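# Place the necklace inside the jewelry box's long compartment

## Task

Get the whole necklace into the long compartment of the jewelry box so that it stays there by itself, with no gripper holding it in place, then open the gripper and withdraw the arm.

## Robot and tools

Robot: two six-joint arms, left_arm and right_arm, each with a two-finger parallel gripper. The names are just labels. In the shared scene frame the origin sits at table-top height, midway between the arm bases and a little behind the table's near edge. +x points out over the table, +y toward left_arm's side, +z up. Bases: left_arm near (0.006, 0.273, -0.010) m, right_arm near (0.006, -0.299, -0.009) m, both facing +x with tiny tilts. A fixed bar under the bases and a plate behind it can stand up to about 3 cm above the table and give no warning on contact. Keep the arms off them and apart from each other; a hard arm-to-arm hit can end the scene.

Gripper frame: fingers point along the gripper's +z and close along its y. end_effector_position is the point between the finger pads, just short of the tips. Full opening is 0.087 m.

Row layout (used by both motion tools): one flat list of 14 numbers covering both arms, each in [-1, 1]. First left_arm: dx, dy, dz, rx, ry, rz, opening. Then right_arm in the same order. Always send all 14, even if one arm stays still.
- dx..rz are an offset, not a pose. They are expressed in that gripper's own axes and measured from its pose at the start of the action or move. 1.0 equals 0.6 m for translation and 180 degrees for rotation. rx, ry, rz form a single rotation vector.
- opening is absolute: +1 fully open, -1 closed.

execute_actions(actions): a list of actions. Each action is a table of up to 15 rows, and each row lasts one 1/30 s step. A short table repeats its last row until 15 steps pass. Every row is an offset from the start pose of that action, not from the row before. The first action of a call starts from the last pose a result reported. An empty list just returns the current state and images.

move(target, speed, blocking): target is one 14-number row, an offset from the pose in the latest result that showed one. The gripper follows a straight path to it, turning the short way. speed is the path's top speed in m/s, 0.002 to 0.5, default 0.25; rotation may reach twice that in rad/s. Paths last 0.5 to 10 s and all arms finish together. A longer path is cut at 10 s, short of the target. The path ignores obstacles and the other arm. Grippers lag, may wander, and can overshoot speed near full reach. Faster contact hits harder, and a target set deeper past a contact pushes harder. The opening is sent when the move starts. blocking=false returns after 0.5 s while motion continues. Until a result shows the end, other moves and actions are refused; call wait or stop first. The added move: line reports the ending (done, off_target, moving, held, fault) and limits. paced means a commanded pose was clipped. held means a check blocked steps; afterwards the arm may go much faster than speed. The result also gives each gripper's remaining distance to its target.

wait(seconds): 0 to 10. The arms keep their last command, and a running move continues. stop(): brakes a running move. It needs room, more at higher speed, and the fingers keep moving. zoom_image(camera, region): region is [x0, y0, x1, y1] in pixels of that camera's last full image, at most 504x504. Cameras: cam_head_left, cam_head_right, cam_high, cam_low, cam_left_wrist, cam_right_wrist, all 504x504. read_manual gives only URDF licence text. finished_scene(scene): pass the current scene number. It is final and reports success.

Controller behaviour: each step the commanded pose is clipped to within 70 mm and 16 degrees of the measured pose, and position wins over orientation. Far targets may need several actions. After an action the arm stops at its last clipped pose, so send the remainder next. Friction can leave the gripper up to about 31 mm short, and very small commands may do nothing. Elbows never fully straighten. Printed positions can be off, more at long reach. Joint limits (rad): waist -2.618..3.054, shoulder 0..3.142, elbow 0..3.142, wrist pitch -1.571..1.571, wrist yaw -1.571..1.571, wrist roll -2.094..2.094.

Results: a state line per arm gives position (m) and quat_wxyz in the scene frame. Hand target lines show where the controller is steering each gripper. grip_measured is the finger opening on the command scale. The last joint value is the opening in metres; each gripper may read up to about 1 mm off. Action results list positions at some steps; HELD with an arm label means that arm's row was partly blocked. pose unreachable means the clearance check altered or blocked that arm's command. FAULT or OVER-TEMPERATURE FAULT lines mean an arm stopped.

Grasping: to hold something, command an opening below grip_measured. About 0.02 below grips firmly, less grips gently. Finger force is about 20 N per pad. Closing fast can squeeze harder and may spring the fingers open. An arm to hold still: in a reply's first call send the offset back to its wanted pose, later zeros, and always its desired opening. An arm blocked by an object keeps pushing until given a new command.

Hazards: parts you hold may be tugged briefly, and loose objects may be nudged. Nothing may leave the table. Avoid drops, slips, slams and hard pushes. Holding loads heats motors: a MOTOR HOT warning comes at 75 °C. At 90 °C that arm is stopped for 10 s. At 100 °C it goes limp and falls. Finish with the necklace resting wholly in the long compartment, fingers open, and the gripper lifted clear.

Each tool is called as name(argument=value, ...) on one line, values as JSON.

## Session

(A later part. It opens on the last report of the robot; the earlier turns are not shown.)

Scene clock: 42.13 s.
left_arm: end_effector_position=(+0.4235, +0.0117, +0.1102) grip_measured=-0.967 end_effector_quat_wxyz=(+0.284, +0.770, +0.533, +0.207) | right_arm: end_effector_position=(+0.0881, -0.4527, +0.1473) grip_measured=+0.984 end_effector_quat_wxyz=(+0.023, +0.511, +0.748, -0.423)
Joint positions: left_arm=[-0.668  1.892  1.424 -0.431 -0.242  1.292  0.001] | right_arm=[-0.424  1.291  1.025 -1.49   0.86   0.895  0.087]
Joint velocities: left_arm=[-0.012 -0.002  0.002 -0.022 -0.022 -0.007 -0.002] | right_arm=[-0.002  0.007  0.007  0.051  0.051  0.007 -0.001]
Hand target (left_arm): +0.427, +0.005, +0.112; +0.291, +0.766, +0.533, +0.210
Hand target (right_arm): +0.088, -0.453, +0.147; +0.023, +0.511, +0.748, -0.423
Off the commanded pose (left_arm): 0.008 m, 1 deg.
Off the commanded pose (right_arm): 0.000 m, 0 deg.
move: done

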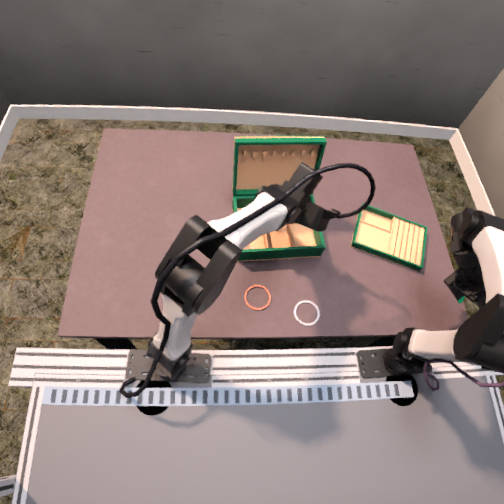

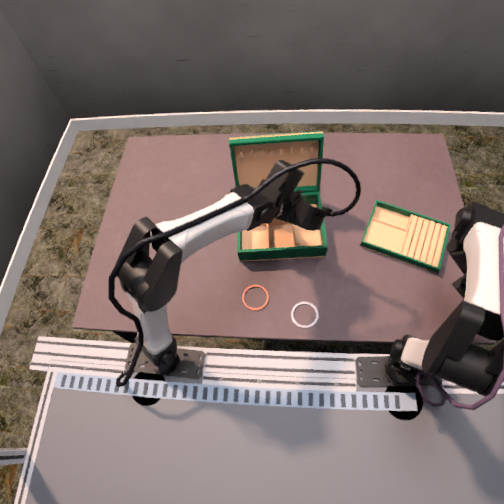

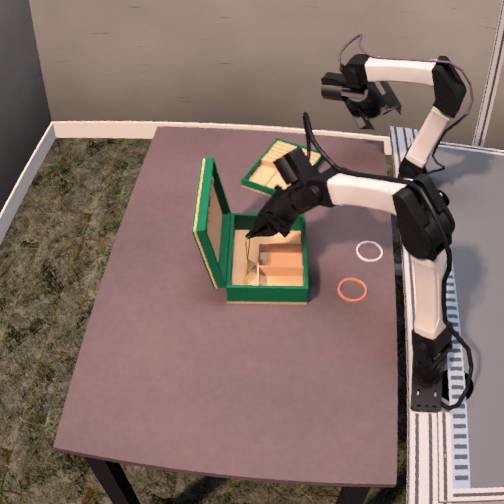

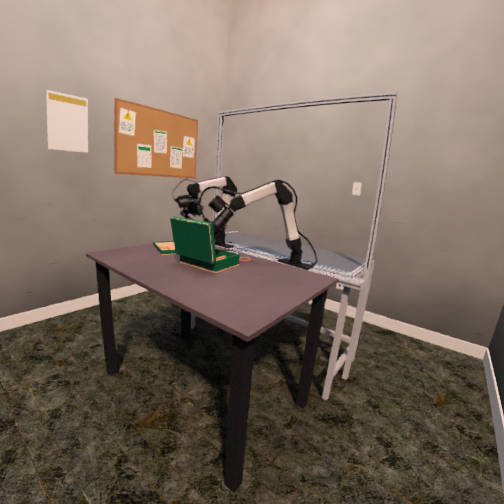

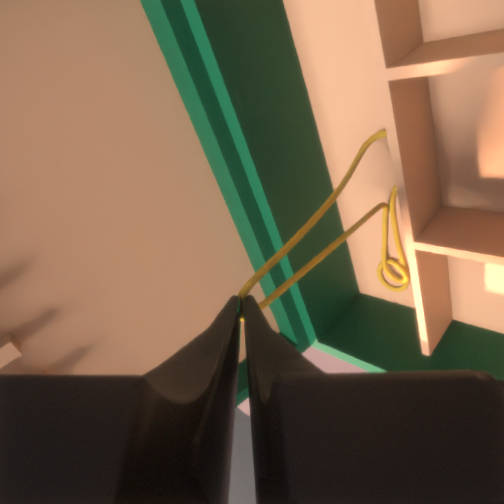

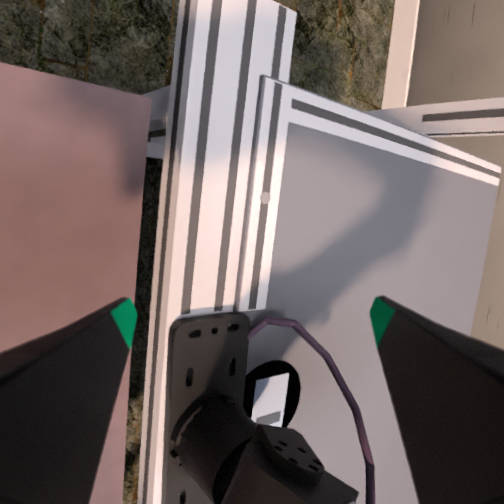

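move(target=[-0.0977,-0.0210,0.1173,0.044,0,0,-0.97,0,0,0,0,0,0,1], speed=0.06)

zoom_image(camera="cam_high", region=[170,140,350,340])

Scene clock: 44.37 s.
left_arm: end_effector_position=(+0.4420, -0.0529, +0.0560) grip_measured=-0.967 end_effector_quat_wxyz=(+0.241, +0.784, +0.544, +0.176) | right_arm: end_effector_position=(+0.0881, -0.4527, +0.1473) grip_measured=+0.984 end_effector_quat_wxyz=(+0.023, +0.511, +0.748, -0.423)
Joint positions: left_arm=[-0.734  2.229  1.78  -0.571 -0.243  1.208  0.001] | right_arm=[-0.424  1.291  1.025 -1.49   0.86   0.895  0.087]
Joint velocities: left_arm=[-0.027 -0.017 -0.007 -0.022 -0.022 -0.037 -0.   ] | right_arm=[-0.017  0.007 -0.022 -0.007  0.037 -0.037 -0.001]
Hand target (left_arm): +0.438, -0.055, +0.050; +0.230, +0.788, +0.545, +0.171
Hand target (right_arm): +0.088, -0.453, +0.147; +0.023, +0.511, +0.748, -0.423
Off the commanded pose (left_arm): 0.009 m, 2 deg.
Off the commanded pose (right_arm): 0.000 m, 0 deg.
move: done

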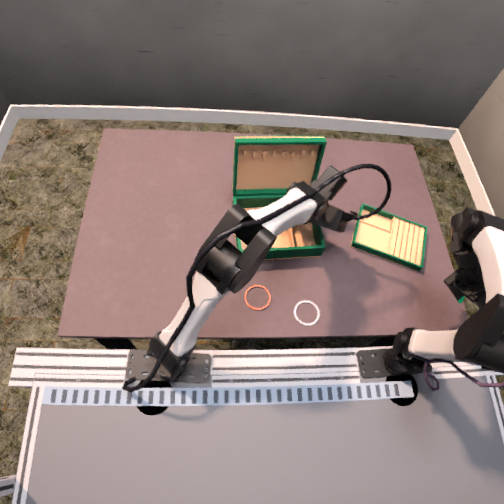

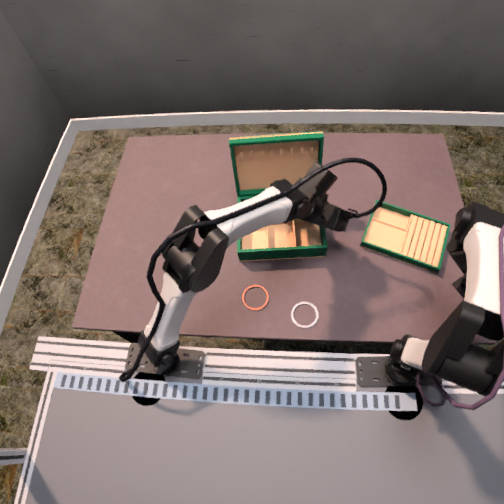

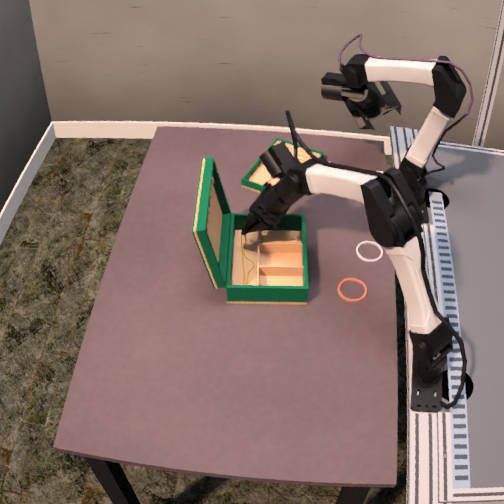

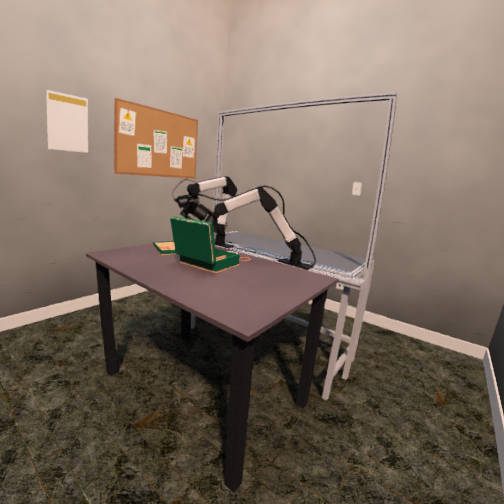

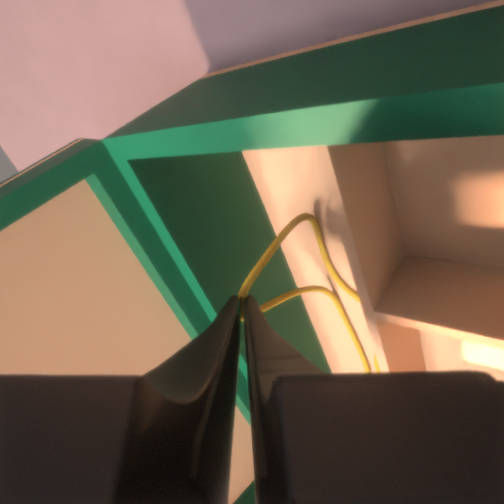

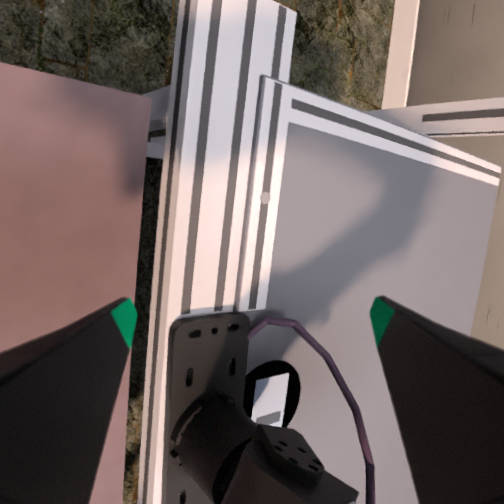

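Region (170, 140, 350, 340) of cam_high's 504x504 image, scaled by 2.520, with more detail than that image has; it fills the left 454 columns of this view, and the rest is white.

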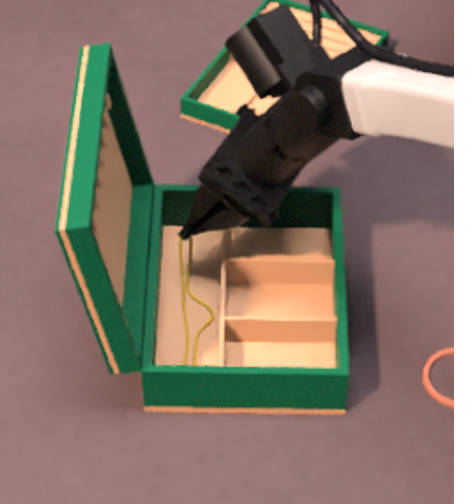

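move(target=[-0.0052,-0.0292,0.0202,0.02,0,0,-0.97,0,0,0,0,0,0,1], speed=0.04)

zoom_image(camera="cam_high", region=[170,140,350,340])

Scene clock: 45.80 s.
left_arm: end_effector_position=(+0.4378, -0.0519, +0.0440) grip_measured=-0.967 end_effector_quat_wxyz=(+0.228, +0.788, +0.547, +0.165) | right_arm: end_effector_position=(+0.0881, -0.4527, +0.1473) grip_measured=+0.984 end_effector_quat_wxyz=(+0.023, +0.511, +0.748, -0.423)
Joint positions: left_arm=[-0.734  2.246  1.78  -0.586 -0.228  1.199  0.001] | right_arm=[-0.424  1.291  1.025 -1.49   0.86   0.895  0.087]
Joint velocities: left_arm=[-0.007  0.017 -0.027 -0.051 -0.095 -0.022 -0.001] | right_arm=[-0.002 -0.002 -0.007 -0.022 -0.022  0.037 -0.   ]
Hand target (left_arm): +0.434, -0.053, +0.036; +0.217, +0.791, +0.549, +0.159
Hand target (right_arm): +0.088, -0.453, +0.147; +0.023, +0.511, +0.748, -0.423
Off the commanded pose (left_arm): 0.009 m, 2 deg.
Off the commanded pose (right_arm): 0.000 m, 0 deg.
move: done

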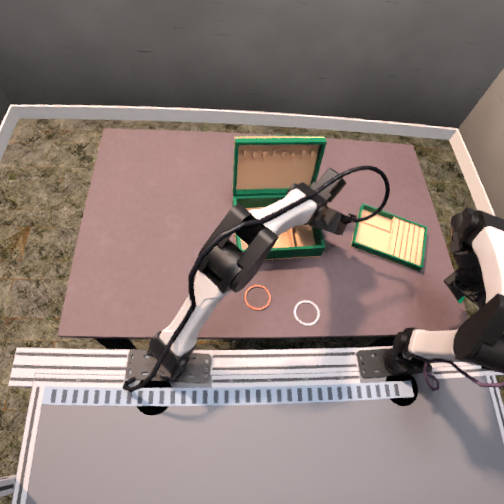

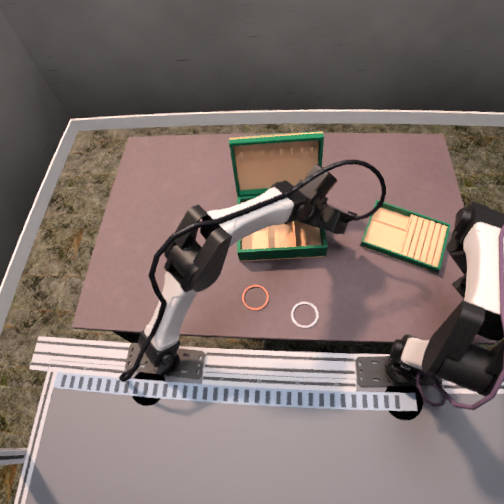

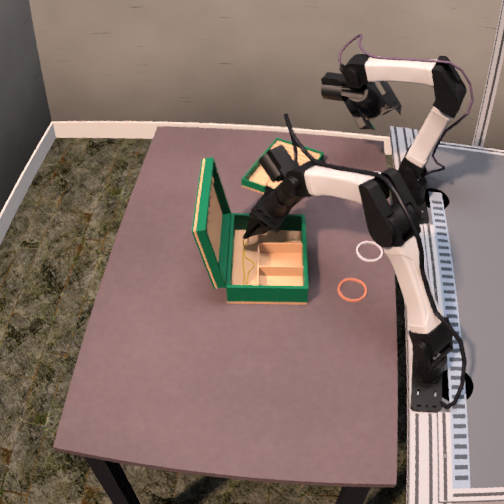

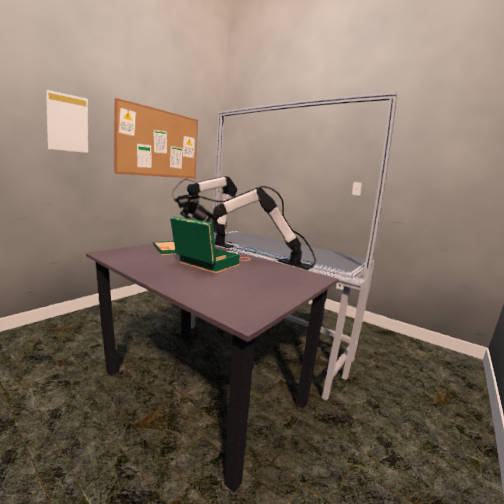

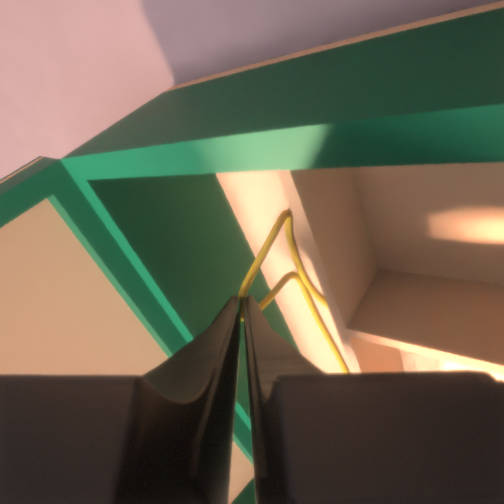

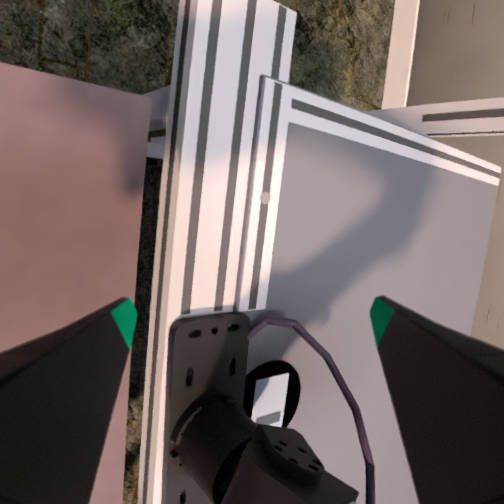

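Region (170, 140, 350, 340) of cam_high's 504x504 image, scaled by 2.520, with more detail than that image has; it fills the left 454 columns of this view, and the rest is white.

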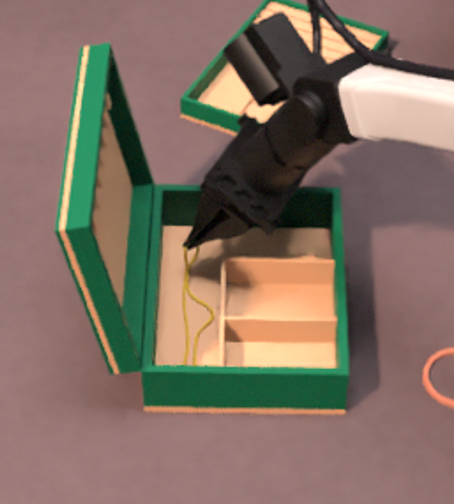

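execute_actions(actions=[[[0,0,0,0,0,0,-0.95,0,0,0,0,0,0,1],[0,0,0,0,0,0,-0.93,0,0,0,0,0,0,1],[0,0,0,0,0,0,-0.91,0,0,0,0,0,0,1],[0,0,0,0,0,0,-0.89,0,0,0,0,0,0,1],[0,0,0,0,0,0,-0.87,0,0,0,0,0,0,1],[0,0,0,0,0,0,-0.85,0,0,0,0,0,0,1],[0,0,0,0,0,0,-0.83,0,0,0,0,0,0,1],[0,0,0,0,0,0,-0.81,0,0,0,0,0,0,1],[0,0,0,0,0,0,-0.79,0,0,0,0,0,0,1],[0,0,0,0,0,0,-0.77,0,0,0,0,0,0,1],[0,0,0,0,0,0,-0.75,0,0,0,0,0,0,1]]])

zoom_image(camera="cam_high", region=[170,140,350,340])

Scene clock: 46.43 s.
left_arm: end_effector_position=(+0.4377, -0.0519, +0.0440) grip_measured=-0.750 end_effector_quat_wxyz=(+0.228, +0.788, +0.547, +0.165) | right_arm: end_effector_position=(+0.0881, -0.4527, +0.1473) grip_measured=+0.984 end_effector_quat_wxyz=(+0.023, +0.511, +0.748, -0.423)
Joint positions: left_arm=[-0.734  2.246  1.78  -0.587 -0.228  1.199  0.011] | right_arm=[-0.424  1.291  1.025 -1.49   0.86   0.895  0.087]
Joint velocities: left_arm=[-0.007 -0.007 -0.002  0.007  0.022 -0.022 -0.   ] | right_arm=[ 0.007 -0.002 -0.002 -0.022 -0.022 -0.051 -0.   ]
Hand target (left_arm): +0.438, -0.052, +0.044; +0.228, +0.788, +0.547, +0.165
Hand target (right_arm): +0.088, -0.453, +0.147; +0.023, +0.511, +0.748, -0.423
Off the commanded pose (left_arm): 0.000 m, 0 deg.
Off the commanded pose (right_arm): 0.000 m, 0 deg.
Step readings (end_effector_position):
0: left_arm (+0.4377, -0.0519, +0.0440) | right_arm (+0.0881, -0.4527, +0.1473)
1: left_arm (+0.4377, -0.0519, +0.0440) | right_arm (+0.0881, -0.4527, +0.1473)
2: left_arm (+0.4377, -0.0519, +0.0440) | right_arm (+0.0881, -0.4527, +0.1473)
4: left_arm (+0.4377, -0.0519, +0.0440) | right_arm (+0.0881, -0.4527, +0.1473)
8: left_arm (+0.4377, -0.0519, +0.0440) | right_arm (+0.0881, -0.4527, +0.1473)
15: end_effector_position above

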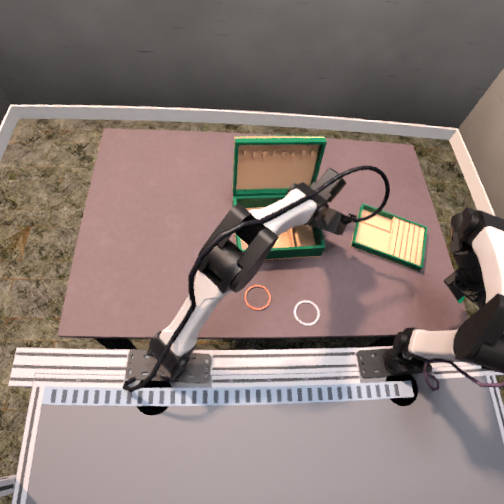

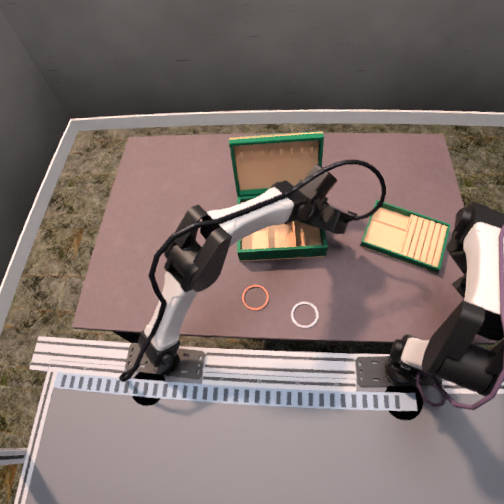

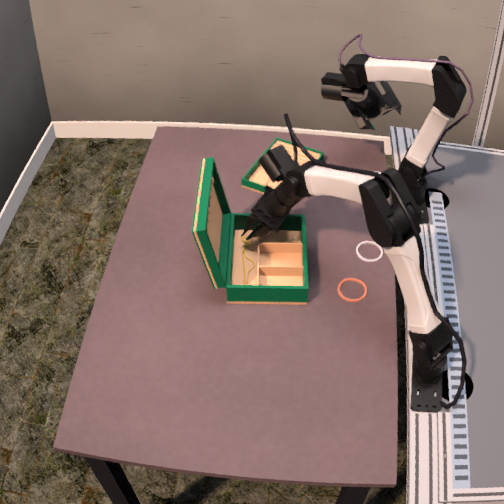

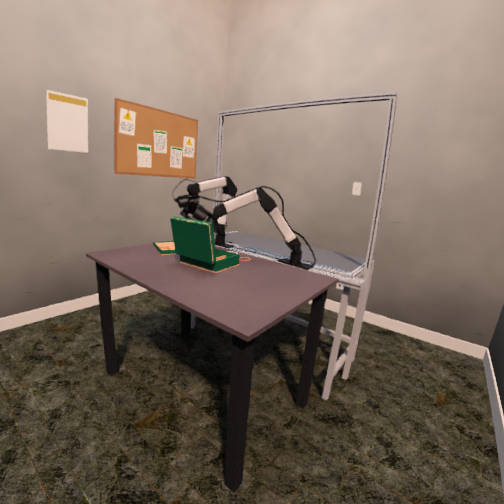

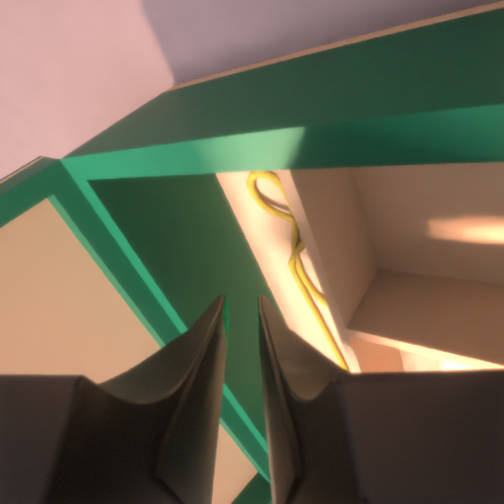

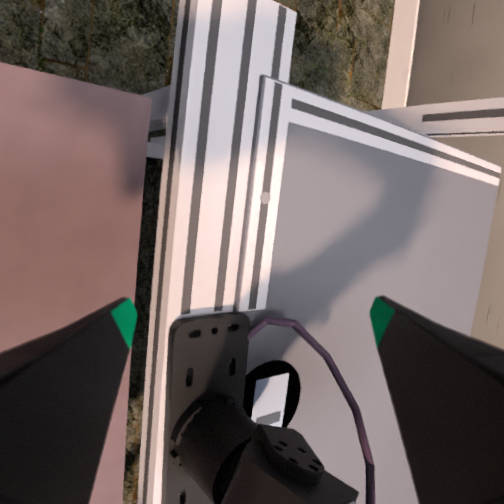

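Region (170, 140, 350, 340) of cam_high's 504x504 image, scaled by 2.520, with more detail than that image has; it fills the left 454 columns of this view, and the rest is white.

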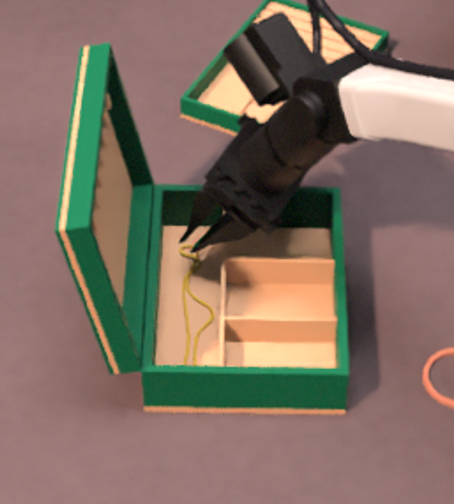

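move(target=[0.201,-0.191,-0.397,0,0,0,-0.75,0,0,0,0,0,0,1], speed=0.25)

zoom_image(camera="cam_head_right", region=[210,120,350,270])

zoom_image(camera="cam_high", region=[170,140,350,340])

Scene clock: 48.53 s.
left_arm: end_effector_position=(+0.2756, +0.1310, +0.1947) grip_measured=-0.750 end_effector_quat_wxyz=(+0.255, +0.780, +0.545, +0.170) | right_arm: end_effector_position=(+0.0881, -0.4527, +0.1473) grip_measured=+0.984 end_effector_quat_wxyz=(+0.023, +0.511, +0.748, -0.423)
Joint positions: left_arm=[-0.661  1.213  1.161 -0.93  -0.189  1.261  0.011] | right_arm=[-0.424  1.291  1.025 -1.49   0.86   0.895  0.087]
Joint velocities: left_arm=[ 0.007 -0.002 -0.002 -0.051 -0.022 -0.022 -0.   ] | right_arm=[-0.002 -0.012  0.012  0.051  0.007  0.037 -0.   ]
Hand target (left_arm): +0.269, +0.140, +0.180; +0.228, +0.788, +0.548, +0.164
Hand target (right_arm): +0.088, -0.453, +0.147; +0.023, +0.511, +0.748, -0.423
Off the commanded pose (left_arm): 0.015 m, 3 deg.
Off the commanded pose (right_arm): 0.000 m, 0 deg.
move: off_target (left_arm)

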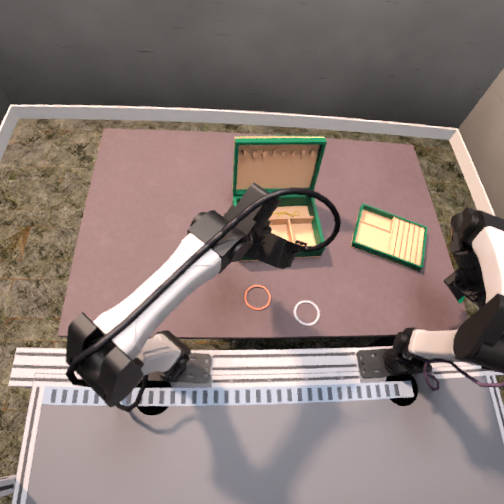

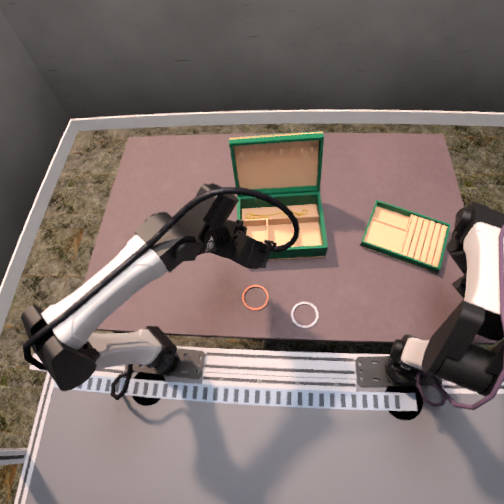

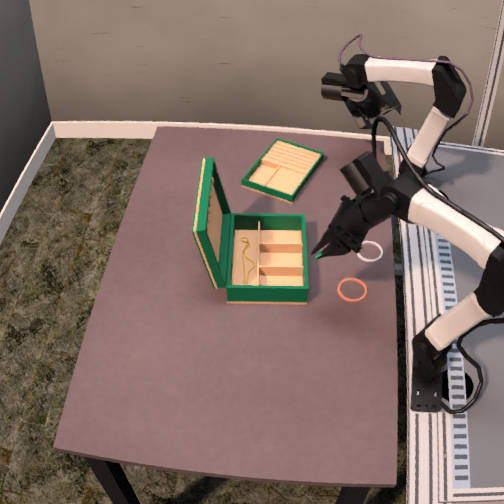

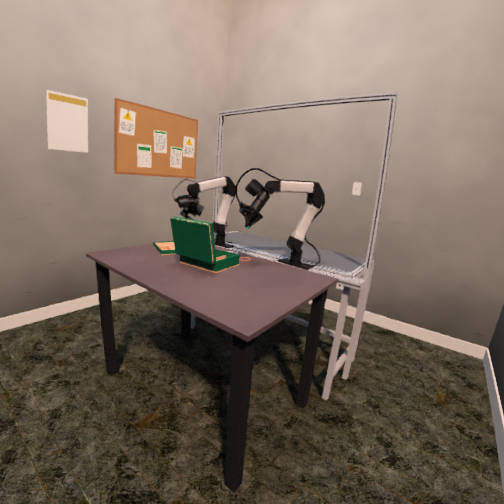

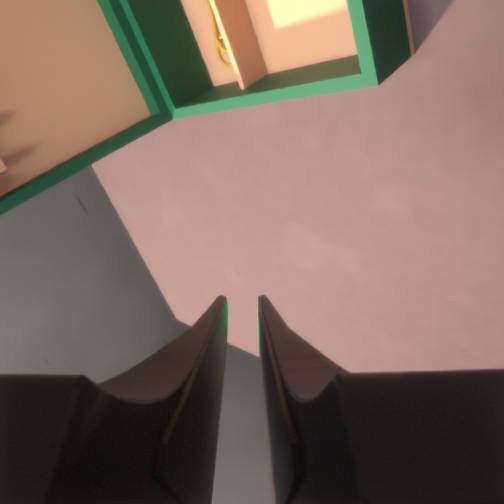

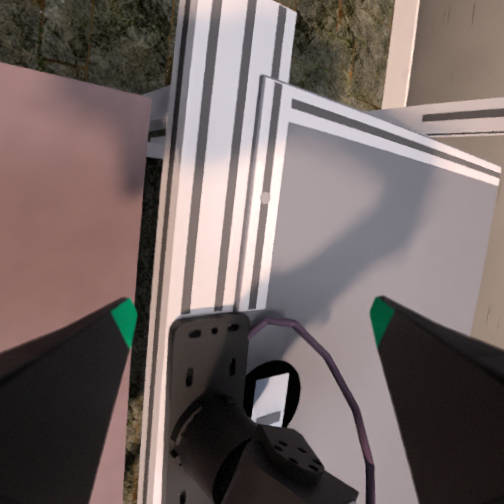

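Region (210, 120, 350, 270) of cam_head_right's 504x504 image, scaled by 3.360, with more detail than that image has; it fills the left 470 columns of this view, and the rest is white.

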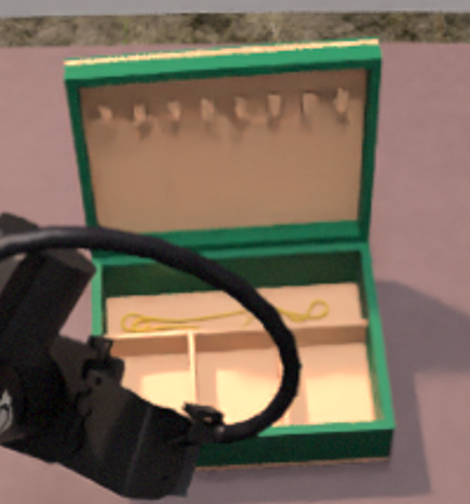

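Region (170, 140, 350, 340) of cam_high's 504x504 image, scaled by 2.520, with more detail than that image has; it fills the left 454 columns of this view, and the rest is white.

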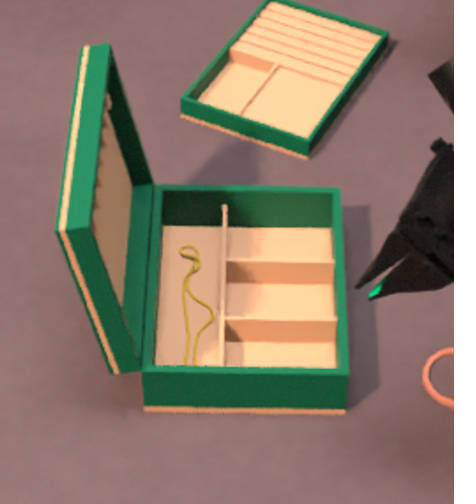

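The necklace lies entirely inside the long compartment and the arm is clear.

finished_scene(scene=1)

The scene is finished: the task was done.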